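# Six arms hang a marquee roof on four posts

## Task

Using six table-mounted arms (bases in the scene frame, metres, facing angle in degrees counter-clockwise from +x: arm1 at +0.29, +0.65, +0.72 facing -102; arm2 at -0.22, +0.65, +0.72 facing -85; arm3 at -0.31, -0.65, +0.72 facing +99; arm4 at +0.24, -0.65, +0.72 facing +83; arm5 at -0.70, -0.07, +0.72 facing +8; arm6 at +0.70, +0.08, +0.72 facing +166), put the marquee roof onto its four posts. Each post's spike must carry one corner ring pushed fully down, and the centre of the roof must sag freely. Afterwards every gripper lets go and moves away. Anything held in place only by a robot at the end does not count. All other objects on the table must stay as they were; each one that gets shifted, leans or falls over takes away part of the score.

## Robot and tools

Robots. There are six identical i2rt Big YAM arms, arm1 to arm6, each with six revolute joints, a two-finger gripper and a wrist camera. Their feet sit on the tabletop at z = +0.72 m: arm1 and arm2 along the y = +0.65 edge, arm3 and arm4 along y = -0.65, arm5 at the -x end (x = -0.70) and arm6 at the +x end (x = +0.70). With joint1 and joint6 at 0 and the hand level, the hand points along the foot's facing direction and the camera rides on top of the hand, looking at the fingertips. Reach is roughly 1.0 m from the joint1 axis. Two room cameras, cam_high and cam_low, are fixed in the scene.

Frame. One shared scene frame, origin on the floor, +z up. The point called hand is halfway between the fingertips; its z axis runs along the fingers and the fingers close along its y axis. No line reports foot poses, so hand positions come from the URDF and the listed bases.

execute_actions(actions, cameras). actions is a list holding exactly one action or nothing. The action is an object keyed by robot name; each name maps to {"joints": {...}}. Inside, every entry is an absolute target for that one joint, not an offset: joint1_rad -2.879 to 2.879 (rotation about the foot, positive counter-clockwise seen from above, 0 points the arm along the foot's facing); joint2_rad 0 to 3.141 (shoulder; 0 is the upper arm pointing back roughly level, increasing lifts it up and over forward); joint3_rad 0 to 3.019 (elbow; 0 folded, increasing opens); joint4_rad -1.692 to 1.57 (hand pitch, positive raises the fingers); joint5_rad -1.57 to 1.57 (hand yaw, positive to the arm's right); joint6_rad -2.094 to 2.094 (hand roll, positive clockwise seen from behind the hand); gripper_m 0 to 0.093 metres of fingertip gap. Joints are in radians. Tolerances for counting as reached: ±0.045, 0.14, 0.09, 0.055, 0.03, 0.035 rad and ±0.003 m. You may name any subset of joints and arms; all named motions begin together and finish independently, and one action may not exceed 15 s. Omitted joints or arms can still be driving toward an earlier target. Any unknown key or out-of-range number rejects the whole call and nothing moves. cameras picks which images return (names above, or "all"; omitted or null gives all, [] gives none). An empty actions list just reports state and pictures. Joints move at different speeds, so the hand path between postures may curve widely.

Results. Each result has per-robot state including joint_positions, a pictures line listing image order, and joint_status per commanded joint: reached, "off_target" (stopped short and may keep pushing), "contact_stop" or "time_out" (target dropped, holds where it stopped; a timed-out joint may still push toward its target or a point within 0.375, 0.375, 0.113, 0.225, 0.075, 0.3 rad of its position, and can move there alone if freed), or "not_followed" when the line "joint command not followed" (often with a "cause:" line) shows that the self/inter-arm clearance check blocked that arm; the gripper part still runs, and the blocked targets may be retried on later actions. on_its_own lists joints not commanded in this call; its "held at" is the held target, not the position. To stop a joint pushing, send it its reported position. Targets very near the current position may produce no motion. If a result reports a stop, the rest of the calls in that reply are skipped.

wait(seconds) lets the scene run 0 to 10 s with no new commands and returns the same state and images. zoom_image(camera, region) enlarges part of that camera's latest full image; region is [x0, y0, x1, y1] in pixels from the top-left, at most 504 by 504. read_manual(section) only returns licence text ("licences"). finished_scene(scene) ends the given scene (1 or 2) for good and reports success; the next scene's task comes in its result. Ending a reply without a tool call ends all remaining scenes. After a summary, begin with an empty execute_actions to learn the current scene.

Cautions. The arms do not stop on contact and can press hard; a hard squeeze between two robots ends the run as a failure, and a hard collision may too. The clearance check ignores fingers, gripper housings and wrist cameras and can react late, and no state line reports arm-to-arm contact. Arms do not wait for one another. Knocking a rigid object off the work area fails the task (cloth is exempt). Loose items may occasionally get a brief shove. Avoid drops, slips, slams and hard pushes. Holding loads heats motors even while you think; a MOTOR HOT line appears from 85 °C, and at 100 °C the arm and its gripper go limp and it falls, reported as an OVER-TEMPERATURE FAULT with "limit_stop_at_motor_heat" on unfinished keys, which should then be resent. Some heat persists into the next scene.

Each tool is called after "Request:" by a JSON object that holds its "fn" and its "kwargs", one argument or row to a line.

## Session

Request:
{"fn": "execute_actions", "kwargs": {
  "actions": []
}}

Scene clock: 0.00 s.
arm1.joint_positions: joint1_rad=+0.258 joint2_rad=+0.417 joint3_rad=+0.552 joint4_rad=-1.237 joint5_rad=+0.217 joint6_rad=-0.412 gripper_m=+0.094
arm1.joint_status: not commanded
arm1.hand: x=+0.2553 y=+0.4584 z=+0.9211 quat_wxyz=(-0.037, -0.546, -0.798, +0.251) (m; scene frame)
arm2.joint_positions: joint1_rad=-0.361 joint2_rad=+0.522 joint3_rad=+0.415 joint4_rad=-0.996 joint5_rad=-0.259 joint6_rad=+0.286 gripper_m=+0.094
arm2.joint_status: not commanded
arm2.hand: x=-0.2270 y=+0.4312 z=+0.9335 quat_wxyz=(-0.257, -0.817, -0.511, +0.065) (m; scene frame)
arm3.joint_positions: joint1_rad=+0.116 joint2_rad=+0.348 joint3_rad=+0.653 joint4_rad=-1.390 joint5_rad=+0.306 joint6_rad=+0.486 gripper_m=+0.094
arm3.joint_status: not commanded
arm3.hand: x=-0.3126 y=-0.4785 z=+1.0129 quat_wxyz=(-0.228, +0.591, -0.756, -0.166) (m; scene frame)
arm4.joint_positions: joint1_rad=-0.189 joint2_rad=+0.467 joint3_rad=+0.495 joint4_rad=-1.083 joint5_rad=-0.160 joint6_rad=-0.561 gripper_m=+0.094
arm4.joint_status: not commanded
arm4.hand: x=+0.2710 y=-0.4344 z=+0.9631 quat_wxyz=(-0.209, +0.786, -0.558, -0.164) (m; scene frame)
arm5.joint_positions: joint1_rad=+0.399 joint2_rad=+0.394 joint3_rad=+0.613 joint4_rad=-1.290 joint5_rad=+0.102 joint6_rad=+0.265 gripper_m=+0.095
arm5.joint_status: not commanded
arm5.hand: x=-0.5345 y=+0.0181 z=+0.9891 quat_wxyz=(-0.252, +0.135, -0.957, -0.050) (m; scene frame)
arm6.joint_positions: joint1_rad=-0.299 joint2_rad=+0.483 joint3_rad=+0.456 joint4_rad=-1.058 joint5_rad=-0.284 joint6_rad=-0.187 gripper_m=+0.094
arm6.joint_status: not commanded
arm6.hand: x=+0.4955 y=+0.1491 z=+0.9723 quat_wxyz=(+0.044, +0.951, -0.138, -0.275) (m; scene frame)
pictures: arm1_cam_wrist, arm2_cam_wrist, arm3_cam_wrist, arm4_cam_wrist, arm5_cam_wrist, arm6_cam_wrist, cam_high, cam_low
Images, in order (width x height): arm1_cam_wrist 672x504, arm2_cam_wrist 672x504, arm3_cam_wrist 672x504, arm4_cam_wrist 672x504, arm5_cam_wrist 672x504, arm6_cam_wrist 672x504, cam_high 672x504, cam_low 672x504.

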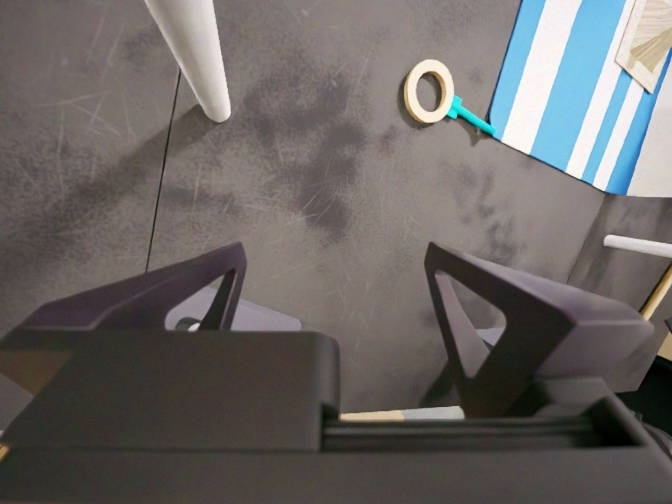

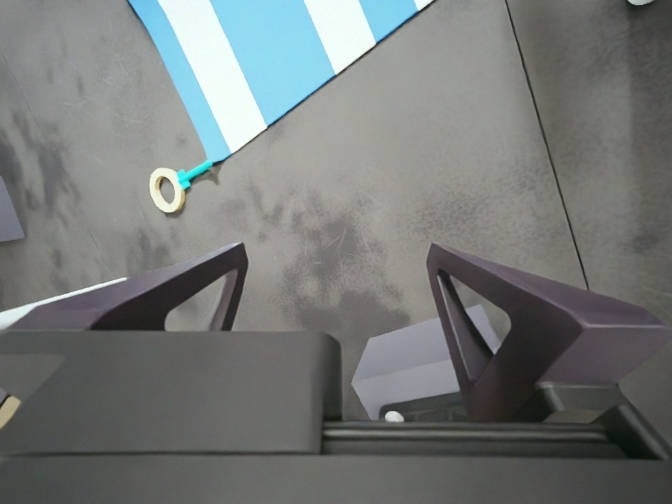

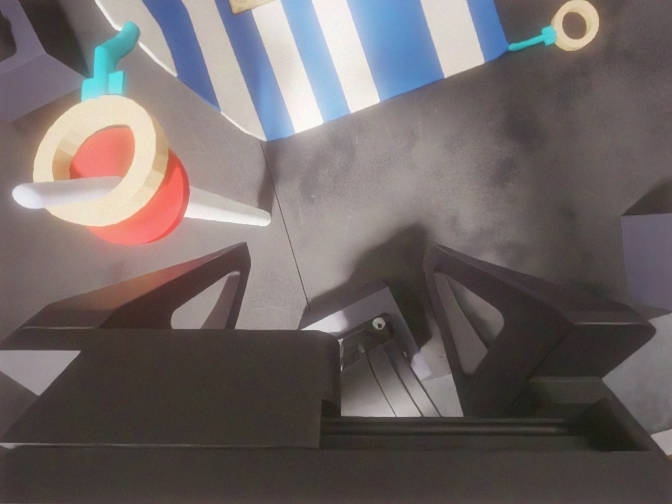

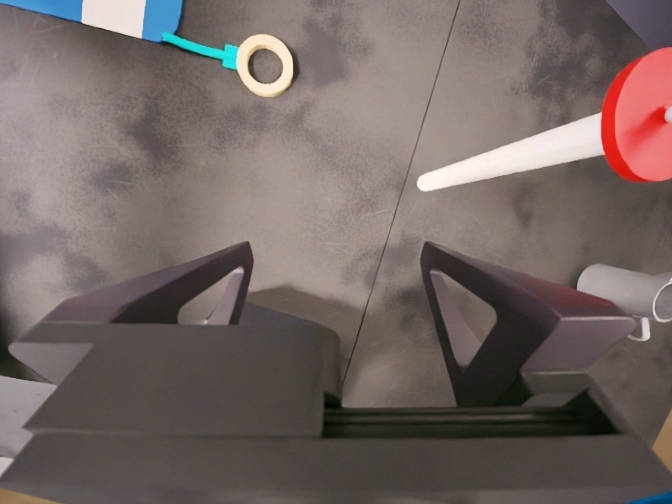

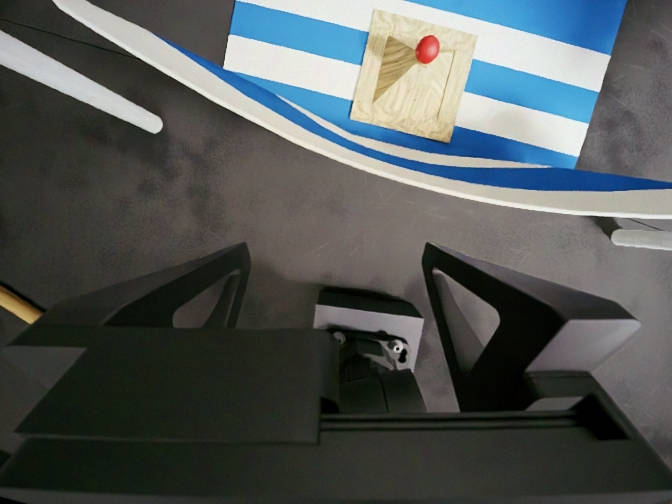

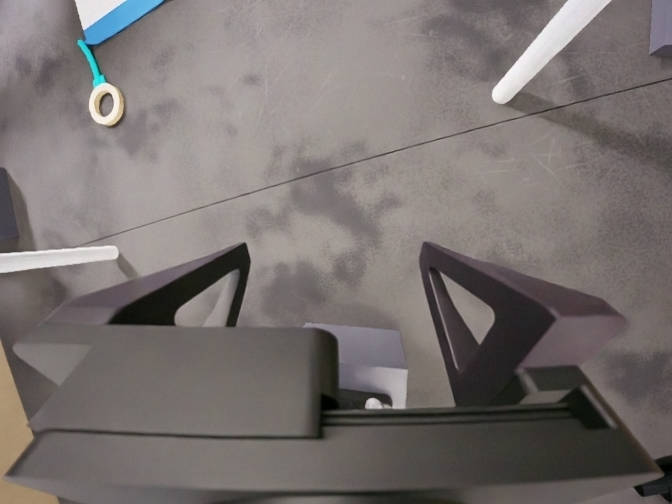

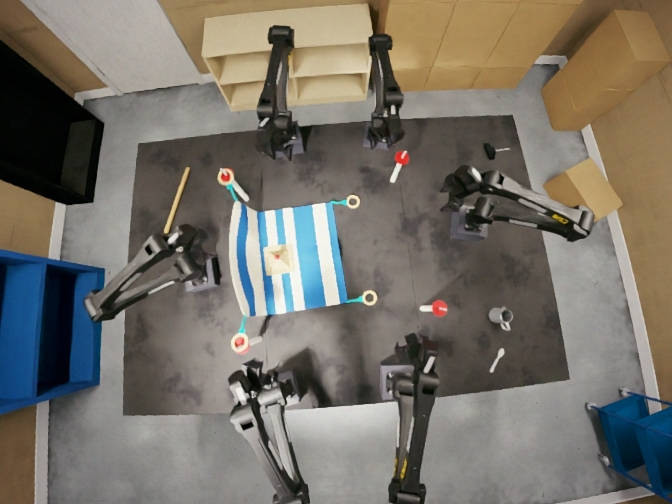

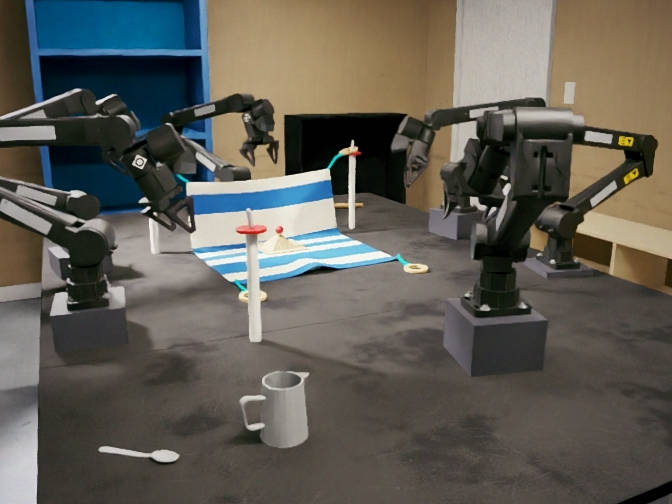

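Request:
{"fn": "execute_actions", "kwargs": {
  "actions": [
    {"arm6":{"joints":{"joint1_rad":-0.03,"joint2_rad":2.068,"joint3_rad":1.59,"joint4_rad":-1.084,"joint5_rad":0,"joint6_rad":-0.45}},"arm4":{"joints":{"joint1_rad":0.33,"joint2_rad":1.609,"joint3_rad":0.89,"joint4_rad":-0.845,"joint5_rad":0,"joint6_rad":-1.54}}}
  ],
  "cameras": ["arm4_cam_wrist","arm6_cam_wrist","cam_high"]
}}

Scene clock: 7.97 s.
arm1.joint_positions: joint1_rad=+0.258 joint2_rad=+0.417 joint3_rad=+0.552 joint4_rad=-1.237 joint5_rad=+0.217 joint6_rad=-0.412 gripper_m=+0.094
arm1.joint_status: not commanded
arm1.hand: x=+0.2553 y=+0.4584 z=+0.9211 quat_wxyz=(-0.037, -0.546, -0.798, +0.251) (m; scene frame)
arm2.joint_positions: joint1_rad=-0.361 joint2_rad=+0.522 joint3_rad=+0.415 joint4_rad=-0.996 joint5_rad=-0.259 joint6_rad=+0.286 gripper_m=+0.094
arm2.joint_status: not commanded
arm2.hand: x=-0.2270 y=+0.4312 z=+0.9335 quat_wxyz=(-0.257, -0.817, -0.511, +0.065) (m; scene frame)
arm3.joint_positions: joint1_rad=+0.116 joint2_rad=+0.348 joint3_rad=+0.653 joint4_rad=-1.390 joint5_rad=+0.306 joint6_rad=+0.486 gripper_m=+0.094
arm3.joint_status: not commanded
arm3.hand: x=-0.3126 y=-0.4785 z=+1.0129 quat_wxyz=(-0.228, +0.591, -0.756, -0.166) (m; scene frame)
arm4.joint_positions: joint1_rad=+0.323 joint2_rad=+1.615 joint3_rad=+0.880 joint4_rad=-0.853 joint5_rad=-0.002 joint6_rad=-1.532 gripper_m=+0.094
arm4.joint_status: all done
arm4.hand: x=+0.1470 y=-0.2759 z=+0.8065 quat_wxyz=(+0.009, +0.995, +0.102, +0.001) (m; scene frame)
arm5.joint_positions: joint1_rad=+0.399 joint2_rad=+0.394 joint3_rad=+0.613 joint4_rad=-1.290 joint5_rad=+0.102 joint6_rad=+0.265 gripper_m=+0.095
arm5.joint_status: not commanded
arm5.hand: x=-0.5345 y=+0.0181 z=+0.9891 quat_wxyz=(-0.252, +0.135, -0.957, -0.050) (m; scene frame)
arm6.joint_positions: joint1_rad=-0.034 joint2_rad=+2.074 joint3_rad=+1.544 joint4_rad=-1.082 joint5_rad=-0.004 joint6_rad=-0.440 gripper_m=+0.094
arm6.joint_status: all done
arm6.hand: x=+0.1396 y=+0.2416 z=+0.8200 quat_wxyz=(+0.010, +0.997, +0.079, +0.015) (m; scene frame)
pictures: arm4_cam_wrist, arm6_cam_wrist, cam_high
Images, in order (width x height): arm4_cam_wrist 672x504, arm6_cam_wrist 672x504, cam_high 672x504.

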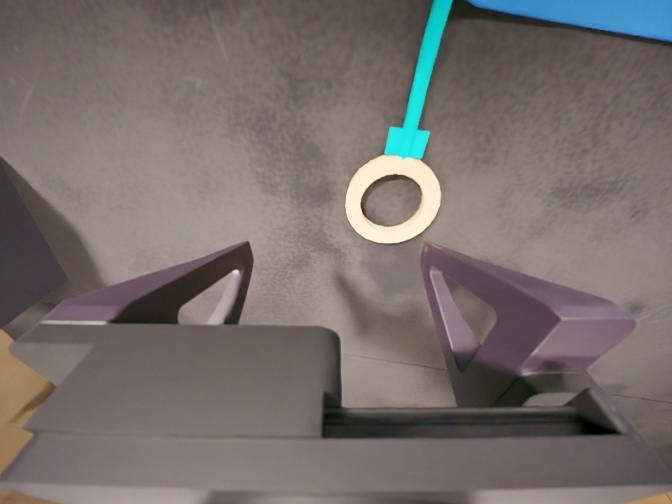

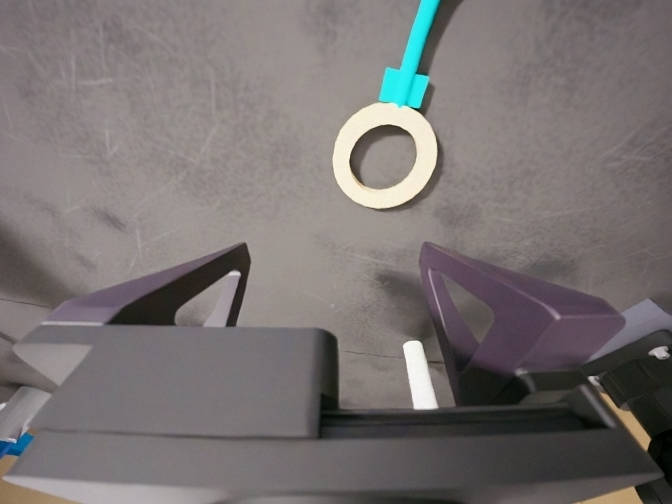

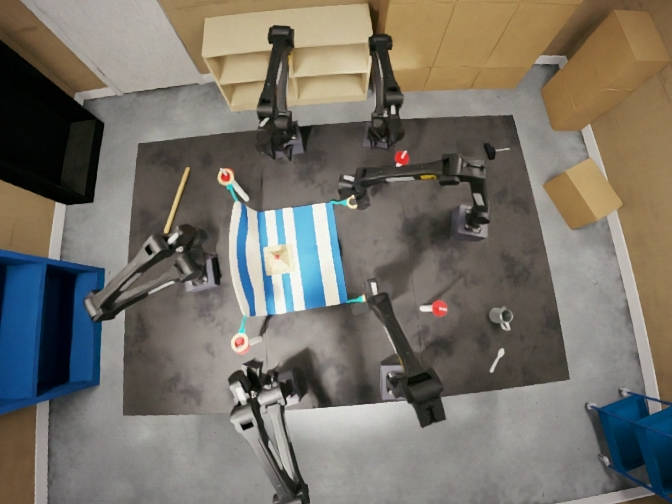

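Request:
{"fn": "execute_actions", "kwargs": {
  "actions": [
    {"arm6":{"joints":{"joint1_rad":-0.066,"joint2_rad":2.171,"joint3_rad":1.61,"joint4_rad":-0.979,"joint6_rad":-0.2}},"arm4":{"joints":{"joint1_rad":0.283,"joint2_rad":1.75,"joint3_rad":0.965,"joint4_rad":-0.776,"joint6_rad":-1.30}}}
  ],
  "cameras": ["arm4_cam_wrist","arm6_cam_wrist"]
}}

Scene clock: 12.00 s.
arm1.joint_positions: joint1_rad=+0.258 joint2_rad=+0.417 joint3_rad=+0.552 joint4_rad=-1.237 joint5_rad=+0.217 joint6_rad=-0.412 gripper_m=+0.094
arm1.joint_status: not commanded
arm1.hand: x=+0.2553 y=+0.4584 z=+0.9211 quat_wxyz=(-0.037, -0.546, -0.798, +0.251) (m; scene frame)
arm2.joint_positions: joint1_rad=-0.361 joint2_rad=+0.522 joint3_rad=+0.415 joint4_rad=-0.996 joint5_rad=-0.259 joint6_rad=+0.286 gripper_m=+0.094
arm2.joint_status: not commanded
arm2.hand: x=-0.2270 y=+0.4312 z=+0.9335 quat_wxyz=(-0.257, -0.817, -0.511, +0.065) (m; scene frame)
arm3.joint_positions: joint1_rad=+0.116 joint2_rad=+0.348 joint3_rad=+0.653 joint4_rad=-1.390 joint5_rad=+0.306 joint6_rad=+0.486 gripper_m=+0.094
arm3.joint_status: not commanded
arm3.hand: x=-0.3126 y=-0.4785 z=+1.0129 quat_wxyz=(-0.228, +0.591, -0.756, -0.166) (m; scene frame)
arm4.joint_positions: joint1_rad=+0.294 joint2_rad=+1.763 joint3_rad=+0.934 joint4_rad=-0.789 joint5_rad=-0.002 joint6_rad=-1.308 gripper_m=+0.094
arm4.joint_status: all done
arm4.hand: x=+0.1533 y=-0.2521 z=+0.7648 quat_wxyz=(+0.023, +0.999, -0.024, +0.005) (m; scene frame)
arm5.joint_positions: joint1_rad=+0.399 joint2_rad=+0.394 joint3_rad=+0.613 joint4_rad=-1.290 joint5_rad=+0.102 joint6_rad=+0.265 gripper_m=+0.095
arm5.joint_status: not commanded
arm5.hand: x=-0.5345 y=+0.0181 z=+0.9891 quat_wxyz=(-0.252, +0.135, -0.957, -0.050) (m; scene frame)
arm6.joint_positions: joint1_rad=-0.063 joint2_rad=+2.158 joint3_rad=+1.575 joint4_rad=-0.989 joint5_rad=-0.004 joint6_rad=-0.210 gripper_m=+0.094
arm6.joint_status: all done
arm6.hand: x=+0.1218 y=+0.2647 z=+0.7815 quat_wxyz=(+0.003, +0.999, -0.050, -0.003) (m; scene frame)
pictures: arm4_cam_wrist, arm6_cam_wrist
Images, in order (width x height): arm4_cam_wrist 672x504, arm6_cam_wrist 672x504.

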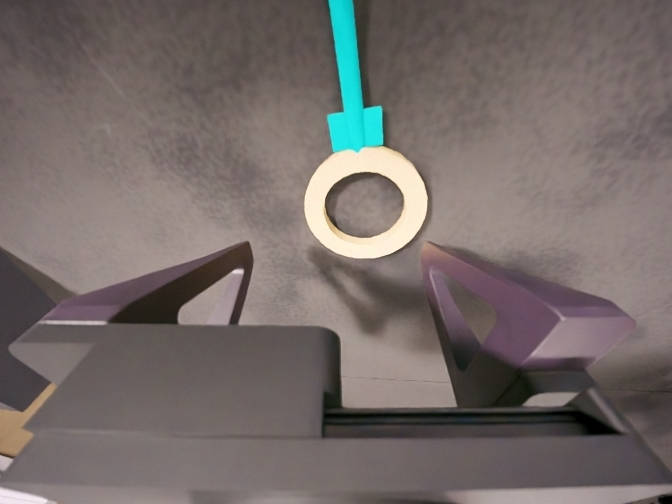

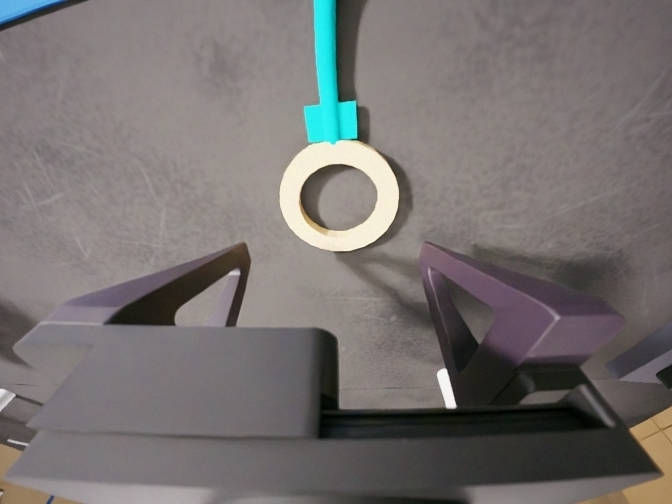

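Request:
{"fn": "execute_actions", "kwargs": {
  "actions": [
    {"arm6":{"joints":{"joint2_rad":2.235,"joint3_rad":1.575,"joint4_rad":-0.90,"joint6_rad":-0.27}},"arm4":{"joints":{"joint2_rad":1.83,"joint3_rad":0.95,"joint4_rad":-0.668,"joint6_rad":-1.38}}}
  ],
  "cameras": ["arm4_cam_wrist","arm6_cam_wrist"]
}}

Scene clock: 13.93 s.
arm1.joint_positions: joint1_rad=+0.258 joint2_rad=+0.417 joint3_rad=+0.552 joint4_rad=-1.237 joint5_rad=+0.217 joint6_rad=-0.412 gripper_m=+0.094
arm1.joint_status: not commanded
arm1.hand: x=+0.2553 y=+0.4584 z=+0.9211 quat_wxyz=(-0.037, -0.546, -0.798, +0.251) (m; scene frame)
arm2.joint_positions: joint1_rad=-0.361 joint2_rad=+0.522 joint3_rad=+0.415 joint4_rad=-0.996 joint5_rad=-0.259 joint6_rad=+0.286 gripper_m=+0.094
arm2.joint_status: not commanded
arm2.hand: x=-0.2270 y=+0.4312 z=+0.9335 quat_wxyz=(-0.257, -0.817, -0.511, +0.065) (m; scene frame)
arm3.joint_positions: joint1_rad=+0.116 joint2_rad=+0.348 joint3_rad=+0.653 joint4_rad=-1.390 joint5_rad=+0.306 joint6_rad=+0.486 gripper_m=+0.094
arm3.joint_status: not commanded
arm3.hand: x=-0.3126 y=-0.4785 z=+1.0129 quat_wxyz=(-0.228, +0.591, -0.756, -0.166) (m; scene frame)
arm4.joint_positions: joint1_rad=+0.294 joint2_rad=+1.828 joint3_rad=+0.934 joint4_rad=-0.686 joint5_rad=-0.002 joint6_rad=-1.372 gripper_m=+0.094
arm4.joint_status: all done
arm4.hand: x=+0.1506 y=-0.2386 z=+0.7388 quat_wxyz=(+0.004, +1.000, +0.008, +0.001) (m; scene frame)
arm5.joint_positions: joint1_rad=+0.399 joint2_rad=+0.394 joint3_rad=+0.613 joint4_rad=-1.290 joint5_rad=+0.102 joint6_rad=+0.265 gripper_m=+0.095
arm5.joint_status: not commanded
arm5.hand: x=-0.5345 y=+0.0181 z=+0.9891 quat_wxyz=(-0.252, +0.135, -0.957, -0.050) (m; scene frame)
arm6.joint_positions: joint1_rad=-0.062 joint2_rad=+2.216 joint3_rad=+1.575 joint4_rad=-0.910 joint5_rad=-0.003 joint6_rad=-0.260 gripper_m=+0.094
arm6.joint_status: all done
arm6.hand: x=+0.1137 y=+0.2672 z=+0.7478 quat_wxyz=(-0.001, +1.000, -0.025, -0.013) (m; scene frame)
pictures: arm4_cam_wrist, arm6_cam_wrist
Images, in order (width x height): arm4_cam_wrist 672x504, arm6_cam_wrist 672x504.

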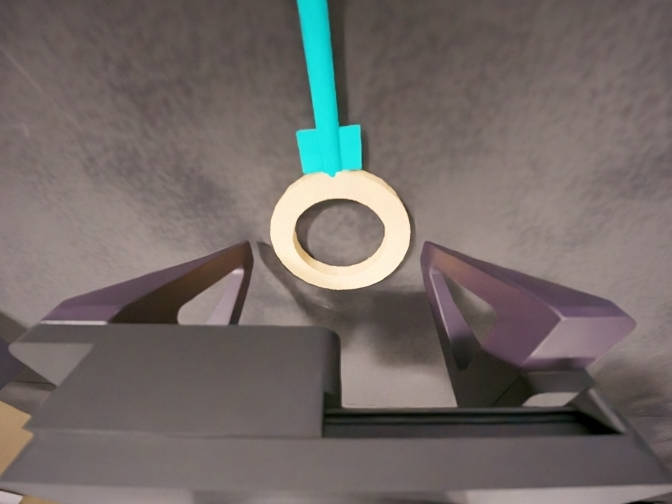

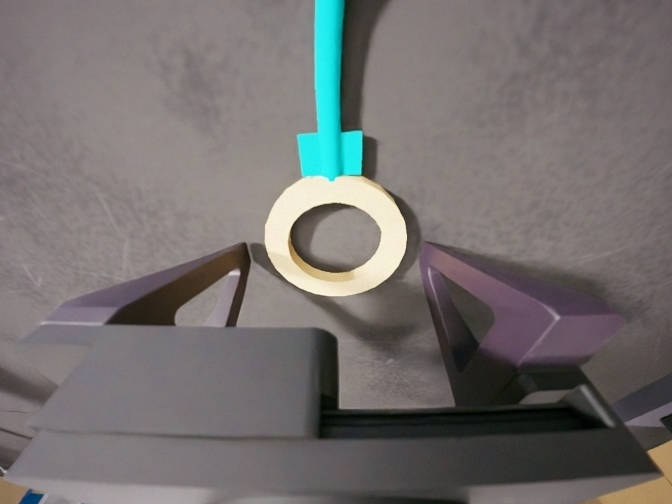

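Request:
{"fn": "execute_actions", "kwargs": {
  "actions": [
    {"arm6":{"joints":{"joint2_rad":2.25,"joint4_rad":-0.92}},"arm4":{"joints":{"gripper_m":0}}}
  ],
  "cameras": []
}}

Request:
{"fn": "execute_actions", "kwargs": {
  "actions": [
    {"arm6":{"joints":{"gripper_m":0}}}
  ],
  "cameras": ["arm4_cam_wrist","arm6_cam_wrist"]
}}

Scene clock: 15.30 s.
arm1.joint_positions: joint1_rad=+0.258 joint2_rad=+0.417 joint3_rad=+0.552 joint4_rad=-1.237 joint5_rad=+0.217 joint6_rad=-0.412 gripper_m=+0.094
arm1.joint_status: not commanded
arm1.hand: x=+0.2553 y=+0.4584 z=+0.9211 quat_wxyz=(-0.037, -0.546, -0.798, +0.251) (m; scene frame)
arm2.joint_positions: joint1_rad=-0.361 joint2_rad=+0.522 joint3_rad=+0.415 joint4_rad=-0.996 joint5_rad=-0.259 joint6_rad=+0.286 gripper_m=+0.094
arm2.joint_status: not commanded
arm2.hand: x=-0.2270 y=+0.4312 z=+0.9335 quat_wxyz=(-0.257, -0.817, -0.511, +0.065) (m; scene frame)
arm3.joint_positions: joint1_rad=+0.116 joint2_rad=+0.348 joint3_rad=+0.653 joint4_rad=-1.390 joint5_rad=+0.306 joint6_rad=+0.486 gripper_m=+0.094
arm3.joint_status: not commanded
arm3.hand: x=-0.3126 y=-0.4785 z=+1.0129 quat_wxyz=(-0.228, +0.591, -0.756, -0.166) (m; scene frame)
arm4.joint_positions: joint1_rad=+0.294 joint2_rad=+1.828 joint3_rad=+0.934 joint4_rad=-0.686 joint5_rad=-0.002 joint6_rad=-1.373 gripper_m=+0.065
arm4.joint_status: gripper_m off_target (ended at +0.065, target +0.000)
arm4.hand: x=+0.1506 y=-0.2386 z=+0.7388 quat_wxyz=(+0.004, +1.000, +0.008, +0.001) (m; scene frame)
arm5.joint_positions: joint1_rad=+0.399 joint2_rad=+0.394 joint3_rad=+0.613 joint4_rad=-1.290 joint5_rad=+0.102 joint6_rad=+0.265 gripper_m=+0.095
arm5.joint_status: not commanded
arm5.hand: x=-0.5345 y=+0.0181 z=+0.9891 quat_wxyz=(-0.252, +0.135, -0.957, -0.050) (m; scene frame)
arm6.joint_positions: joint1_rad=-0.062 joint2_rad=+2.216 joint3_rad=+1.575 joint4_rad=-0.910 joint5_rad=-0.003 joint6_rad=-0.260 gripper_m=+0.094
arm6.joint_status: all done
arm6.hand: x=+0.1138 y=+0.2672 z=+0.7476 quat_wxyz=(-0.001, +1.000, -0.025, -0.013) (m; scene frame)
pictures: none
No camera images: the call's "cameras" was empty. Leave "cameras" out to get every camera's image.

Scene clock: 16.03 s.
arm1.joint_positions: joint1_rad=+0.258 joint2_rad=+0.417 joint3_rad=+0.552 joint4_rad=-1.237 joint5_rad=+0.217 joint6_rad=-0.412 gripper_m=+0.094
arm1.joint_status: not commanded
arm1.hand: x=+0.2553 y=+0.4584 z=+0.9211 quat_wxyz=(-0.037, -0.546, -0.798, +0.251) (m; scene frame)
arm2.joint_positions: joint1_rad=-0.361 joint2_rad=+0.522 joint3_rad=+0.415 joint4_rad=-0.996 joint5_rad=-0.259 joint6_rad=+0.286 gripper_m=+0.094
arm2.joint_status: not commanded
arm2.hand: x=-0.2270 y=+0.4312 z=+0.9335 quat_wxyz=(-0.257, -0.817, -0.511, +0.065) (m; scene frame)
arm3.joint_positions: joint1_rad=+0.116 joint2_rad=+0.348 joint3_rad=+0.653 joint4_rad=-1.390 joint5_rad=+0.306 joint6_rad=+0.486 gripper_m=+0.094
arm3.joint_status: not commanded
arm3.hand: x=-0.3126 y=-0.4785 z=+1.0129 quat_wxyz=(-0.228, +0.591, -0.756, -0.166) (m; scene frame)
arm4.joint_positions: joint1_rad=+0.294 joint2_rad=+1.828 joint3_rad=+0.934 joint4_rad=-0.686 joint5_rad=-0.002 joint6_rad=-1.373 gripper_m=+0.065
arm4.joint_status: not commanded
arm4.hand: x=+0.1506 y=-0.2386 z=+0.7388 quat_wxyz=(+0.004, +1.000, +0.008, +0.001) (m; scene frame)
arm5.joint_positions: joint1_rad=+0.399 joint2_rad=+0.394 joint3_rad=+0.613 joint4_rad=-1.290 joint5_rad=+0.102 joint6_rad=+0.265 gripper_m=+0.095
arm5.joint_status: not commanded
arm5.hand: x=-0.5345 y=+0.0181 z=+0.9891 quat_wxyz=(-0.252, +0.135, -0.957, -0.050) (m; scene frame)
arm6.joint_positions: joint1_rad=-0.062 joint2_rad=+2.217 joint3_rad=+1.575 joint4_rad=-0.910 joint5_rad=-0.003 joint6_rad=-0.260 gripper_m=+0.066
arm6.joint_status: gripper_m off_target (ended at +0.066, target +0.000)
arm6.hand: x=+0.1140 y=+0.2671 z=+0.7474 quat_wxyz=(-0.001, +1.000, -0.025, -0.013) (m; scene frame)
pictures: arm4_cam_wrist, arm6_cam_wrist
Images, in order (width x height): arm4_cam_wrist 672x504, arm6_cam_wrist 672x504.

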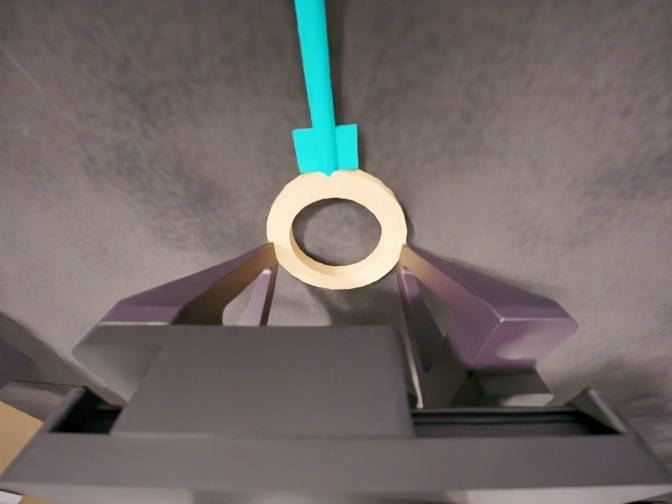

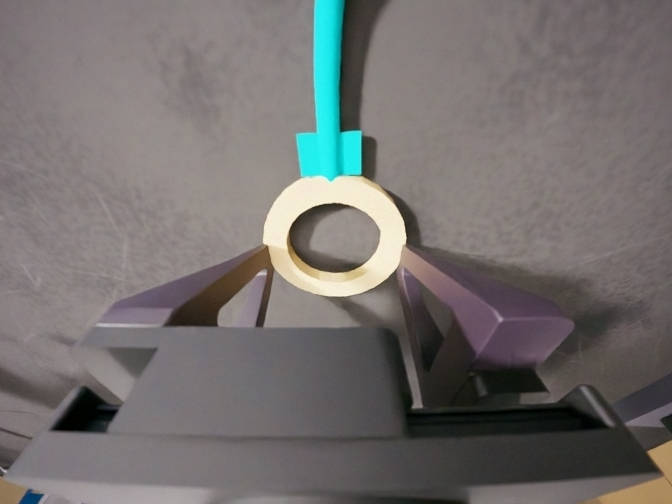

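Request:
{"fn": "execute_actions", "kwargs": {
  "actions": [
    {"arm6":{"joints":{"joint1_rad":-0.2,"joint2_rad":1.587,"joint3_rad":1.72,"joint4_rad":-1.67,"joint6_rad":-0.8}},"arm4":{"joints":{"joint1_rad":-0.1,"joint2_rad":1.311,"joint3_rad":1.42,"joint4_rad":-1.65,"joint6_rad":-1.40}}}
  ],
  "cameras": ["arm4_cam_wrist","arm6_cam_wrist","cam_high","cam_low"]
}}

Scene clock: 20.50 s.
arm1.joint_positions: joint1_rad=+0.258 joint2_rad=+0.417 joint3_rad=+0.552 joint4_rad=-1.237 joint5_rad=+0.217 joint6_rad=-0.412 gripper_m=+0.094
arm1.joint_status: not commanded
arm1.hand: x=+0.2553 y=+0.4584 z=+0.9211 quat_wxyz=(-0.037, -0.546, -0.798, +0.251) (m; scene frame)
arm2.joint_positions: joint1_rad=-0.361 joint2_rad=+0.522 joint3_rad=+0.415 joint4_rad=-0.996 joint5_rad=-0.259 joint6_rad=+0.286 gripper_m=+0.094
arm2.joint_status: not commanded
arm2.hand: x=-0.2270 y=+0.4312 z=+0.9335 quat_wxyz=(-0.257, -0.817, -0.511, +0.065) (m; scene frame)
arm3.joint_positions: joint1_rad=+0.116 joint2_rad=+0.348 joint3_rad=+0.653 joint4_rad=-1.390 joint5_rad=+0.306 joint6_rad=+0.486 gripper_m=+0.094
arm3.joint_status: not commanded
arm3.hand: x=-0.3126 y=-0.4785 z=+1.0129 quat_wxyz=(-0.228, +0.591, -0.756, -0.166) (m; scene frame)
arm4.joint_positions: joint1_rad=-0.111 joint2_rad=+1.326 joint3_rad=+1.408 joint4_rad=-1.633 joint5_rad=+0.000 joint6_rad=-1.394 gripper_m=+0.065
arm4.joint_status: all done
arm4.hand: x=+0.3121 y=-0.2754 z=+1.1031 quat_wxyz=(-0.010, +0.983, -0.183, +0.001) (m; scene frame)
arm5.joint_positions: joint1_rad=+0.399 joint2_rad=+0.394 joint3_rad=+0.613 joint4_rad=-1.290 joint5_rad=+0.102 joint6_rad=+0.265 gripper_m=+0.095
arm5.joint_status: not commanded
arm5.hand: x=-0.5345 y=+0.0181 z=+0.9891 quat_wxyz=(-0.252, +0.135, -0.957, -0.050) (m; scene frame)
arm6.joint_positions: joint1_rad=-0.200 joint2_rad=+1.589 joint3_rad=+1.713 joint4_rad=-1.660 joint5_rad=-0.002 joint6_rad=-0.791 gripper_m=+0.066
arm6.joint_status: all done
arm6.hand: x=+0.2656 y=+0.2897 z=+1.1381 quat_wxyz=(-0.009, +0.985, +0.171, -0.018) (m; scene frame)
pictures: arm4_cam_wrist, arm6_cam_wrist, cam_high, cam_low
Images, in order (width x height): arm4_cam_wrist 672x504, arm6_cam_wrist 672x504, cam_high 672x504, cam_low 672x504.

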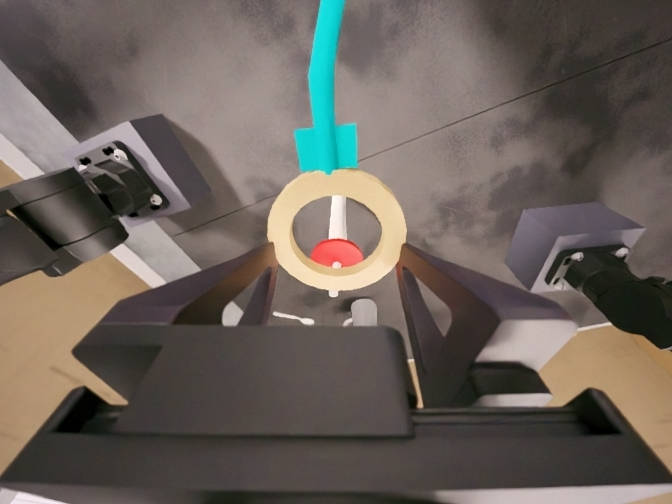

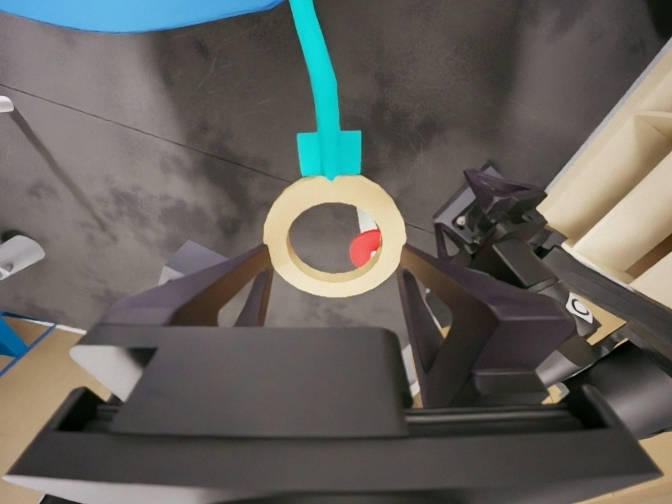

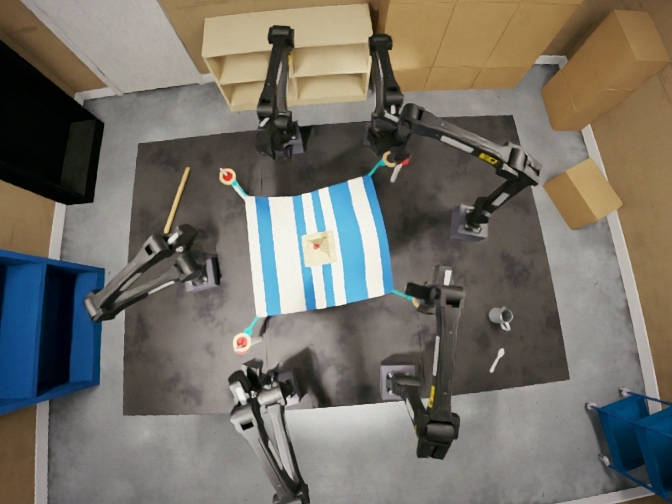

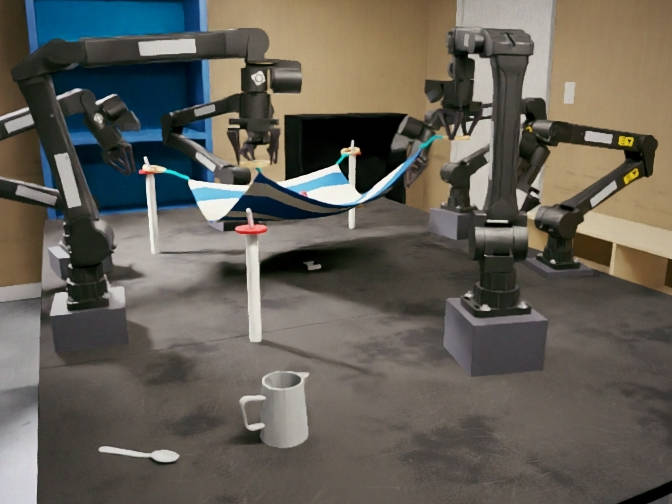

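Request:
{"fn": "execute_actions", "kwargs": {
  "actions": [
    {"arm6":{"joints":{"joint1_rad":-0.45,"joint2_rad":1.623,"joint3_rad":1.34,"joint4_rad":-1.283,"joint6_rad":-1.3}},"arm4":{"joints":{"joint1_rad":-0.426,"joint2_rad":1.336,"joint3_rad":1.10,"joint4_rad":-1.33,"joint6_rad":-1.40}},"arm1":{"joints":{"joint1_rad":-0.5}}}
  ],
  "cameras": ["arm4_cam_wrist","arm6_cam_wrist"]
}}

Scene clock: 24.67 s.
arm1.joint_positions: joint1_rad=-0.497 joint2_rad=+0.417 joint3_rad=+0.552 joint4_rad=-1.237 joint5_rad=+0.217 joint6_rad=-0.412 gripper_m=+0.094
arm1.joint_status: all done
arm1.hand: x=+0.1340 y=+0.5347 z=+0.9219 quat_wxyz=(+0.058, -0.802, -0.541, +0.249) (m; scene frame)
arm2.joint_positions: joint1_rad=-0.361 joint2_rad=+0.522 joint3_rad=+0.415 joint4_rad=-0.996 joint5_rad=-0.259 joint6_rad=+0.286 gripper_m=+0.094
arm2.joint_status: not commanded
arm2.hand: x=-0.2270 y=+0.4312 z=+0.9335 quat_wxyz=(-0.257, -0.817, -0.511, +0.065) (m; scene frame)
arm3.joint_positions: joint1_rad=+0.116 joint2_rad=+0.348 joint3_rad=+0.653 joint4_rad=-1.390 joint5_rad=+0.306 joint6_rad=+0.486 gripper_m=+0.094
arm3.joint_status: not commanded
arm3.hand: x=-0.3126 y=-0.4785 z=+1.0129 quat_wxyz=(-0.228, +0.591, -0.756, -0.166) (m; scene frame)
arm4.joint_positions: joint1_rad=-0.367 joint2_rad=+1.328 joint3_rad=+1.114 joint4_rad=-1.350 joint5_rad=-0.051 joint6_rad=-1.397 gripper_m=+0.065
arm4.joint_status: joint1_rad time_out (moved -0.255 of -0.315); the others done
arm4.on_its_own: joint1_rad reads -0.367 and still pushes toward -0.426 since a time_out
arm4.hand: x=+0.3925 y=-0.3111 z=+0.9910 quat_wxyz=(-0.007, +0.952, -0.304, -0.024) (m; scene frame)
arm5.joint_positions: joint1_rad=+0.399 joint2_rad=+0.394 joint3_rad=+0.613 joint4_rad=-1.290 joint5_rad=+0.102 joint6_rad=+0.265 gripper_m=+0.095
arm5.joint_status: not commanded
arm5.hand: x=-0.5345 y=+0.0181 z=+0.9891 quat_wxyz=(-0.252, +0.135, -0.957, -0.050) (m; scene frame)
arm6.joint_positions: joint1_rad=-0.411 joint2_rad=+1.609 joint3_rad=+1.361 joint4_rad=-1.287 joint5_rad=-0.020 joint6_rad=-1.285 gripper_m=+0.066
arm6.joint_status: all done
arm6.hand: x=+0.3170 y=+0.3732 z=+0.9950 quat_wxyz=(-0.009, +0.951, +0.309, -0.021) (m; scene frame)
pictures: arm4_cam_wrist, arm6_cam_wrist
joint command not followed: on one or more control steps a check withheld the commanded joint targets of the arm6 arm, and it was not sent them on those steps.
cause: the commanded joint targets would bring a part of the robot too close to another arm (this arm's wrist (the part past joint 4) and the other arm's wrist (the part past joint 4)); next, command targets that bring no part of the robot closer to that arm.
Images, in order (width x height): arm4_cam_wrist 672x504, arm6_cam_wrist 672x504.

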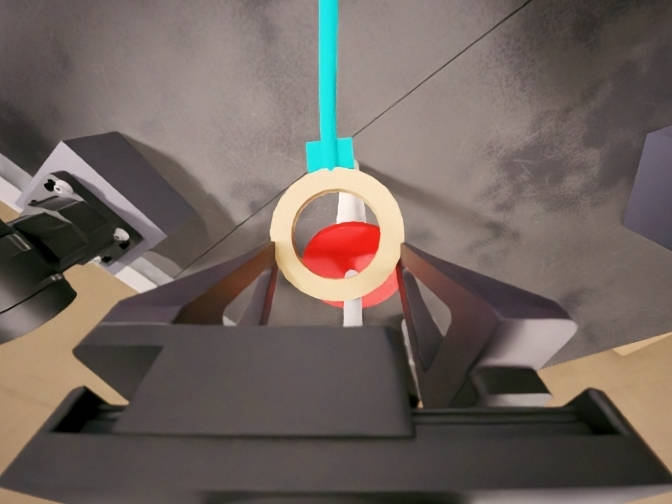

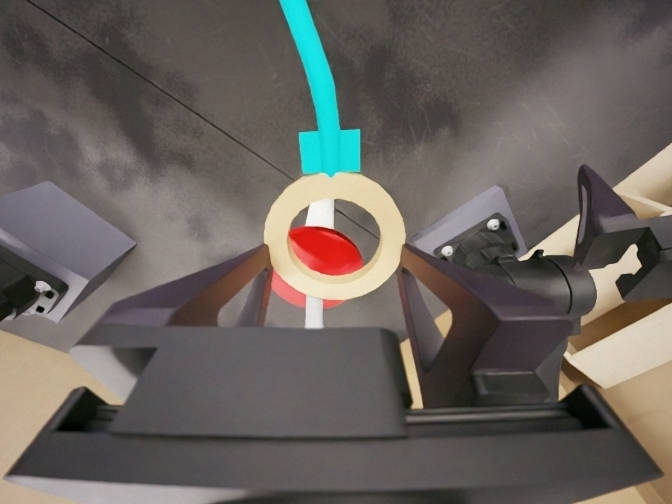

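Request:
{"fn": "execute_actions", "kwargs": {
  "actions": [
    {"arm6":{"joints":{"joint1_rad":-0.29}},"arm4":{"joints":{"joint1_rad":-0.55,"joint2_rad":1.328,"joint3_rad":1.18,"joint4_rad":-1.41,"joint5_rad":0,"joint6_rad":-1.55}}}
  ],
  "cameras": ["arm4_cam_wrist"]
}}

Scene clock: 28.63 s.
arm1.joint_positions: joint1_rad=-0.497 joint2_rad=+0.417 joint3_rad=+0.552 joint4_rad=-1.237 joint5_rad=+0.217 joint6_rad=-0.412 gripper_m=+0.094
arm1.joint_status: not commanded
arm1.hand: x=+0.1340 y=+0.5347 z=+0.9219 quat_wxyz=(+0.058, -0.802, -0.541, +0.249) (m; scene frame)
arm2.joint_positions: joint1_rad=-0.361 joint2_rad=+0.522 joint3_rad=+0.415 joint4_rad=-0.996 joint5_rad=-0.259 joint6_rad=+0.286 gripper_m=+0.094
arm2.joint_status: not commanded
arm2.hand: x=-0.2270 y=+0.4312 z=+0.9335 quat_wxyz=(-0.257, -0.817, -0.511, +0.065) (m; scene frame)
arm3.joint_positions: joint1_rad=+0.116 joint2_rad=+0.348 joint3_rad=+0.653 joint4_rad=-1.390 joint5_rad=+0.306 joint6_rad=+0.486 gripper_m=+0.094
arm3.joint_status: not commanded
arm3.hand: x=-0.3126 y=-0.4785 z=+1.0129 quat_wxyz=(-0.228, +0.591, -0.756, -0.166) (m; scene frame)
arm4.joint_positions: joint1_rad=-0.425 joint2_rad=+1.327 joint3_rad=+1.138 joint4_rad=-1.394 joint5_rad=-0.122 joint6_rad=-1.556 gripper_m=+0.065
arm4.joint_status: joint1_rad time_out (moved -0.059 of -0.183); joint5_rad time_out (moved -0.071 of +0.051); the others done
arm4.on_its_own: joint1_rad reads -0.425 and still pushes toward -0.550 since a time_out; joint5_rad reads -0.122 and still pushes toward -0.029 since a time_out
arm4.hand: x=+0.3999 y=-0.3177 z=+1.0013 quat_wxyz=(-0.009, +0.965, -0.257, -0.060) (m; scene frame)
arm5.joint_positions: joint1_rad=+0.399 joint2_rad=+0.394 joint3_rad=+0.613 joint4_rad=-1.290 joint5_rad=+0.102 joint6_rad=+0.265 gripper_m=+0.095
arm5.joint_status: not commanded
arm5.hand: x=-0.5345 y=+0.0181 z=+0.9891 quat_wxyz=(-0.252, +0.135, -0.957, -0.050) (m; scene frame)
arm6.joint_positions: joint1_rad=-0.280 joint2_rad=+1.609 joint3_rad=+1.349 joint4_rad=-1.287 joint5_rad=-0.003 joint6_rad=-1.290 gripper_m=+0.066
arm6.joint_status: all done
arm6.hand: x=+0.2871 y=+0.3211 z=+0.9906 quat_wxyz=(-0.009, +0.928, +0.372, -0.012) (m; scene frame)
pictures: arm4_cam_wrist
Images, in order (width x height): arm4_cam_wrist 672x504.

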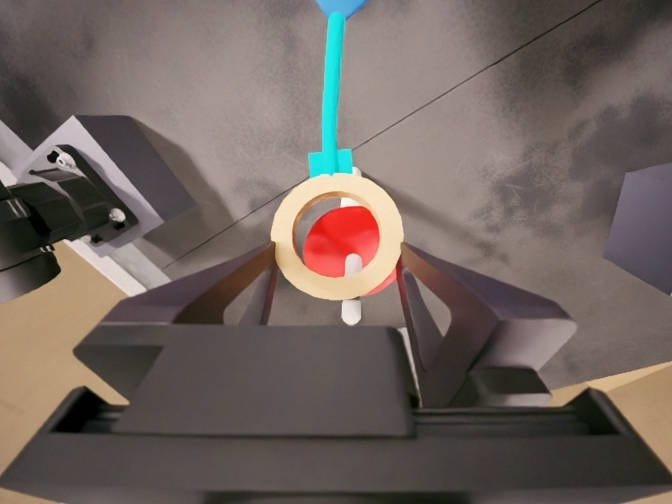

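Request:
{"fn": "execute_actions", "kwargs": {
  "actions": [
    {"arm6":{"joints":{"joint1_rad":-0.12,"joint2_rad":1.70,"joint3_rad":1.45}},"arm4":{"joints":{"joint1_rad":-0.5}}}
  ],
  "cameras": ["arm4_cam_wrist","cam_high","cam_low"]
}}

Scene clock: 31.17 s.
arm1.joint_positions: joint1_rad=-0.497 joint2_rad=+0.417 joint3_rad=+0.552 joint4_rad=-1.237 joint5_rad=+0.217 joint6_rad=-0.412 gripper_m=+0.094
arm1.joint_status: not commanded
arm1.hand: x=+0.1340 y=+0.5347 z=+0.9219 quat_wxyz=(+0.058, -0.802, -0.541, +0.249) (m; scene frame)
arm2.joint_positions: joint1_rad=-0.361 joint2_rad=+0.522 joint3_rad=+0.415 joint4_rad=-0.996 joint5_rad=-0.259 joint6_rad=+0.286 gripper_m=+0.094
arm2.joint_status: not commanded
arm2.hand: x=-0.2270 y=+0.4312 z=+0.9335 quat_wxyz=(-0.257, -0.817, -0.511, +0.065) (m; scene frame)
arm3.joint_positions: joint1_rad=+0.116 joint2_rad=+0.348 joint3_rad=+0.653 joint4_rad=-1.390 joint5_rad=+0.306 joint6_rad=+0.486 gripper_m=+0.094
arm3.joint_status: not commanded
arm3.hand: x=-0.3126 y=-0.4785 z=+1.0129 quat_wxyz=(-0.228, +0.591, -0.756, -0.166) (m; scene frame)
arm4.joint_positions: joint1_rad=-0.425 joint2_rad=+1.327 joint3_rad=+1.138 joint4_rad=-1.394 joint5_rad=-0.122 joint6_rad=-1.556 gripper_m=+0.065
arm4.joint_status: joint1_rad time_out (moved +0.000 of -0.075)
arm4.on_its_own: joint1_rad reads -0.425 and still pushes toward -0.500 since a time_out; joint5_rad reads -0.122 and still pushes toward -0.029 since a time_out
arm4.hand: x=+0.3999 y=-0.3177 z=+1.0013 quat_wxyz=(-0.009, +0.965, -0.256, -0.060) (m; scene frame)
arm5.joint_positions: joint1_rad=+0.399 joint2_rad=+0.394 joint3_rad=+0.613 joint4_rad=-1.290 joint5_rad=+0.102 joint6_rad=+0.265 gripper_m=+0.095
arm5.joint_status: not commanded
arm5.hand: x=-0.5345 y=+0.0181 z=+0.9891 quat_wxyz=(-0.252, +0.135, -0.957, -0.050) (m; scene frame)
arm6.joint_positions: joint1_rad=-0.114 joint2_rad=+1.695 joint3_rad=+1.394 joint4_rad=-1.287 joint5_rad=-0.002 joint6_rad=-1.290 gripper_m=+0.066
arm6.joint_status: all done
arm6.hand: x=+0.2364 y=+0.2557 z=+0.9677 quat_wxyz=(+0.006, +0.894, +0.448, +0.002) (m; scene frame)
pictures: arm4_cam_wrist, cam_high, cam_low
Images, in order (width x height): arm4_cam_wrist 672x504, cam_high 672x504, cam_low 672x504.

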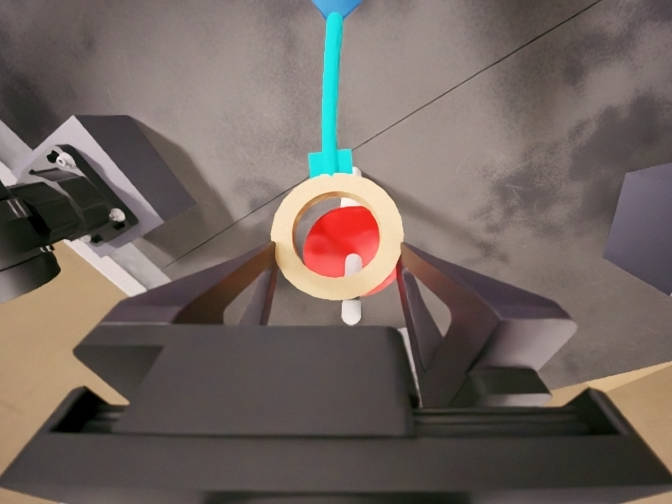

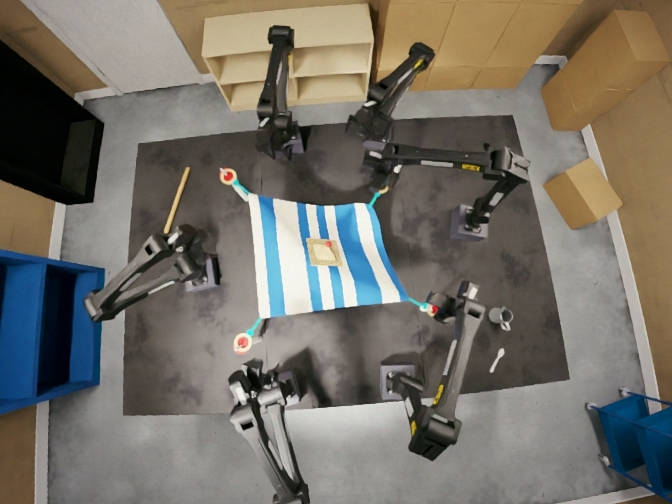

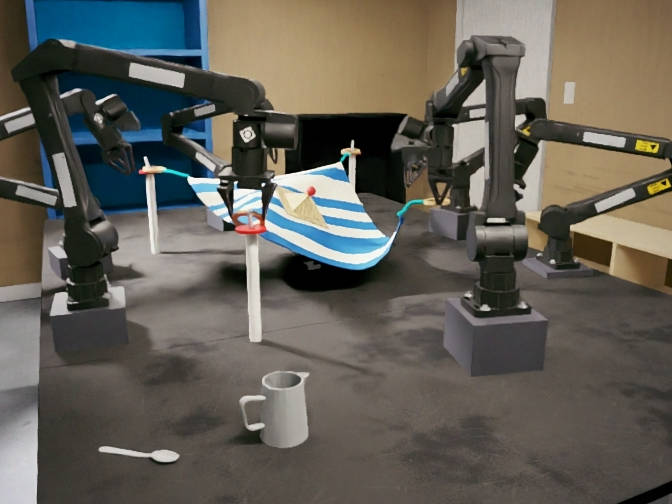

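Request:
{"fn": "execute_actions", "kwargs": {
  "actions": [
    {"arm6":{"joints":{"joint1_rad":-0.3,"joint2_rad":1.531,"joint3_rad":1.49,"joint4_rad":-1.505,"joint6_rad":-1.42}},"arm4":{"joints":{"joint1_rad":-0.39,"joint2_rad":1.315,"joint3_rad":1.34,"joint4_rad":-1.57,"joint5_rad":0}}}
  ],
  "cameras": []
}}

Request:
{"fn": "execute_actions", "kwargs": {
  "actions": [
    {"arm6":{"joints":{"joint1_rad":-0.55}},"arm4":{"joints":{"joint1_rad":-0.53}}}
  ],
  "cameras": ["arm4_cam_wrist","arm6_cam_wrist"]
}}

Scene clock: 34.50 s.
arm1.joint_positions: joint1_rad=-0.497 joint2_rad=+0.417 joint3_rad=+0.552 joint4_rad=-1.237 joint5_rad=+0.217 joint6_rad=-0.412 gripper_m=+0.094
arm1.joint_status: not commanded
arm1.hand: x=+0.1340 y=+0.5347 z=+0.9219 quat_wxyz=(+0.058, -0.802, -0.541, +0.249) (m; scene frame)
arm2.joint_positions: joint1_rad=-0.361 joint2_rad=+0.522 joint3_rad=+0.415 joint4_rad=-0.996 joint5_rad=-0.259 joint6_rad=+0.286 gripper_m=+0.094
arm2.joint_status: not commanded
arm2.hand: x=-0.2270 y=+0.4312 z=+0.9335 quat_wxyz=(-0.257, -0.817, -0.511, +0.065) (m; scene frame)
arm3.joint_positions: joint1_rad=+0.116 joint2_rad=+0.348 joint3_rad=+0.653 joint4_rad=-1.390 joint5_rad=+0.306 joint6_rad=+0.486 gripper_m=+0.094
arm3.joint_status: not commanded
arm3.hand: x=-0.3126 y=-0.4785 z=+1.0129 quat_wxyz=(-0.228, +0.591, -0.756, -0.166) (m; scene frame)
arm4.joint_positions: joint1_rad=-0.392 joint2_rad=+1.322 joint3_rad=+1.293 joint4_rad=-1.553 joint5_rad=-0.013 joint6_rad=-1.555 gripper_m=+0.065
arm4.joint_status: all done
arm4.hand: x=+0.4078 y=-0.3164 z=+1.0605 quat_wxyz=(+0.004, +0.970, -0.241, -0.007) (m; scene frame)
arm5.joint_positions: joint1_rad=+0.399 joint2_rad=+0.394 joint3_rad=+0.613 joint4_rad=-1.290 joint5_rad=+0.102 joint6_rad=+0.265 gripper_m=+0.095
arm5.joint_status: not commanded
arm5.hand: x=-0.5345 y=+0.0181 z=+0.9891 quat_wxyz=(-0.252, +0.135, -0.957, -0.050) (m; scene frame)
arm6.joint_positions: joint1_rad=-0.305 joint2_rad=+1.513 joint3_rad=+1.454 joint4_rad=-1.496 joint5_rad=-0.001 joint6_rad=-1.410 gripper_m=+0.066
arm6.joint_status: all done
arm6.hand: x=+0.3162 y=+0.3180 z=+1.0726 quat_wxyz=(-0.007, +0.909, +0.416, -0.008) (m; scene frame)
pictures: none
No camera images: the call's "cameras" was empty. Leave "cameras" out to get every camera's image.

Scene clock: 35.63 s.
arm1.joint_positions: joint1_rad=-0.497 joint2_rad=+0.417 joint3_rad=+0.552 joint4_rad=-1.237 joint5_rad=+0.217 joint6_rad=-0.412 gripper_m=+0.094
arm1.joint_status: not commanded
arm1.hand: x=+0.1340 y=+0.5347 z=+0.9219 quat_wxyz=(+0.058, -0.802, -0.541, +0.249) (m; scene frame)
arm2.joint_positions: joint1_rad=-0.361 joint2_rad=+0.522 joint3_rad=+0.415 joint4_rad=-0.996 joint5_rad=-0.259 joint6_rad=+0.286 gripper_m=+0.094
arm2.joint_status: not commanded
arm2.hand: x=-0.2270 y=+0.4312 z=+0.9335 quat_wxyz=(-0.257, -0.817, -0.511, +0.065) (m; scene frame)
arm3.joint_positions: joint1_rad=+0.116 joint2_rad=+0.348 joint3_rad=+0.653 joint4_rad=-1.390 joint5_rad=+0.306 joint6_rad=+0.486 gripper_m=+0.094
arm3.joint_status: not commanded
arm3.hand: x=-0.3126 y=-0.4785 z=+1.0129 quat_wxyz=(-0.228, +0.591, -0.756, -0.166) (m; scene frame)
arm4.joint_positions: joint1_rad=-0.515 joint2_rad=+1.322 joint3_rad=+1.293 joint4_rad=-1.553 joint5_rad=-0.018 joint6_rad=-1.551 gripper_m=+0.065
arm4.joint_status: all done
arm4.hand: x=+0.4465 y=-0.3389 z=+1.0606 quat_wxyz=(+0.002, +0.953, -0.302, -0.009) (m; scene frame)
arm5.joint_positions: joint1_rad=+0.399 joint2_rad=+0.394 joint3_rad=+0.613 joint4_rad=-1.290 joint5_rad=+0.102 joint6_rad=+0.265 gripper_m=+0.095
arm5.joint_status: not commanded
arm5.hand: x=-0.5345 y=+0.0181 z=+0.9891 quat_wxyz=(-0.252, +0.135, -0.957, -0.050) (m; scene frame)
arm6.joint_positions: joint1_rad=-0.533 joint2_rad=+1.513 joint3_rad=+1.454 joint4_rad=-1.501 joint5_rad=-0.013 joint6_rad=-1.417 gripper_m=+0.066
arm6.joint_status: all done
arm6.hand: x=+0.3793 y=+0.3966 z=+1.0720 quat_wxyz=(-0.003, +0.950, +0.313, -0.012) (m; scene frame)
pictures: arm4_cam_wrist, arm6_cam_wrist
Images, in order (width x height): arm4_cam_wrist 672x504, arm6_cam_wrist 672x504.

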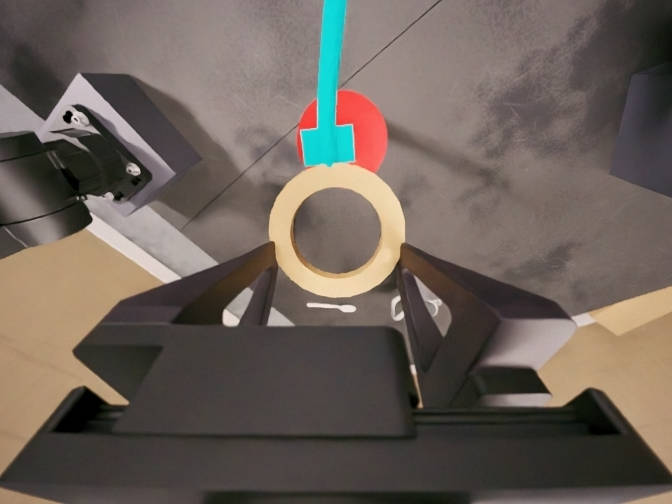

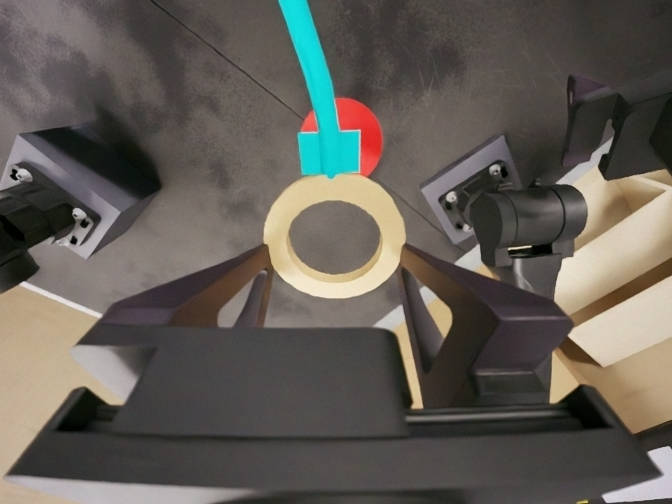

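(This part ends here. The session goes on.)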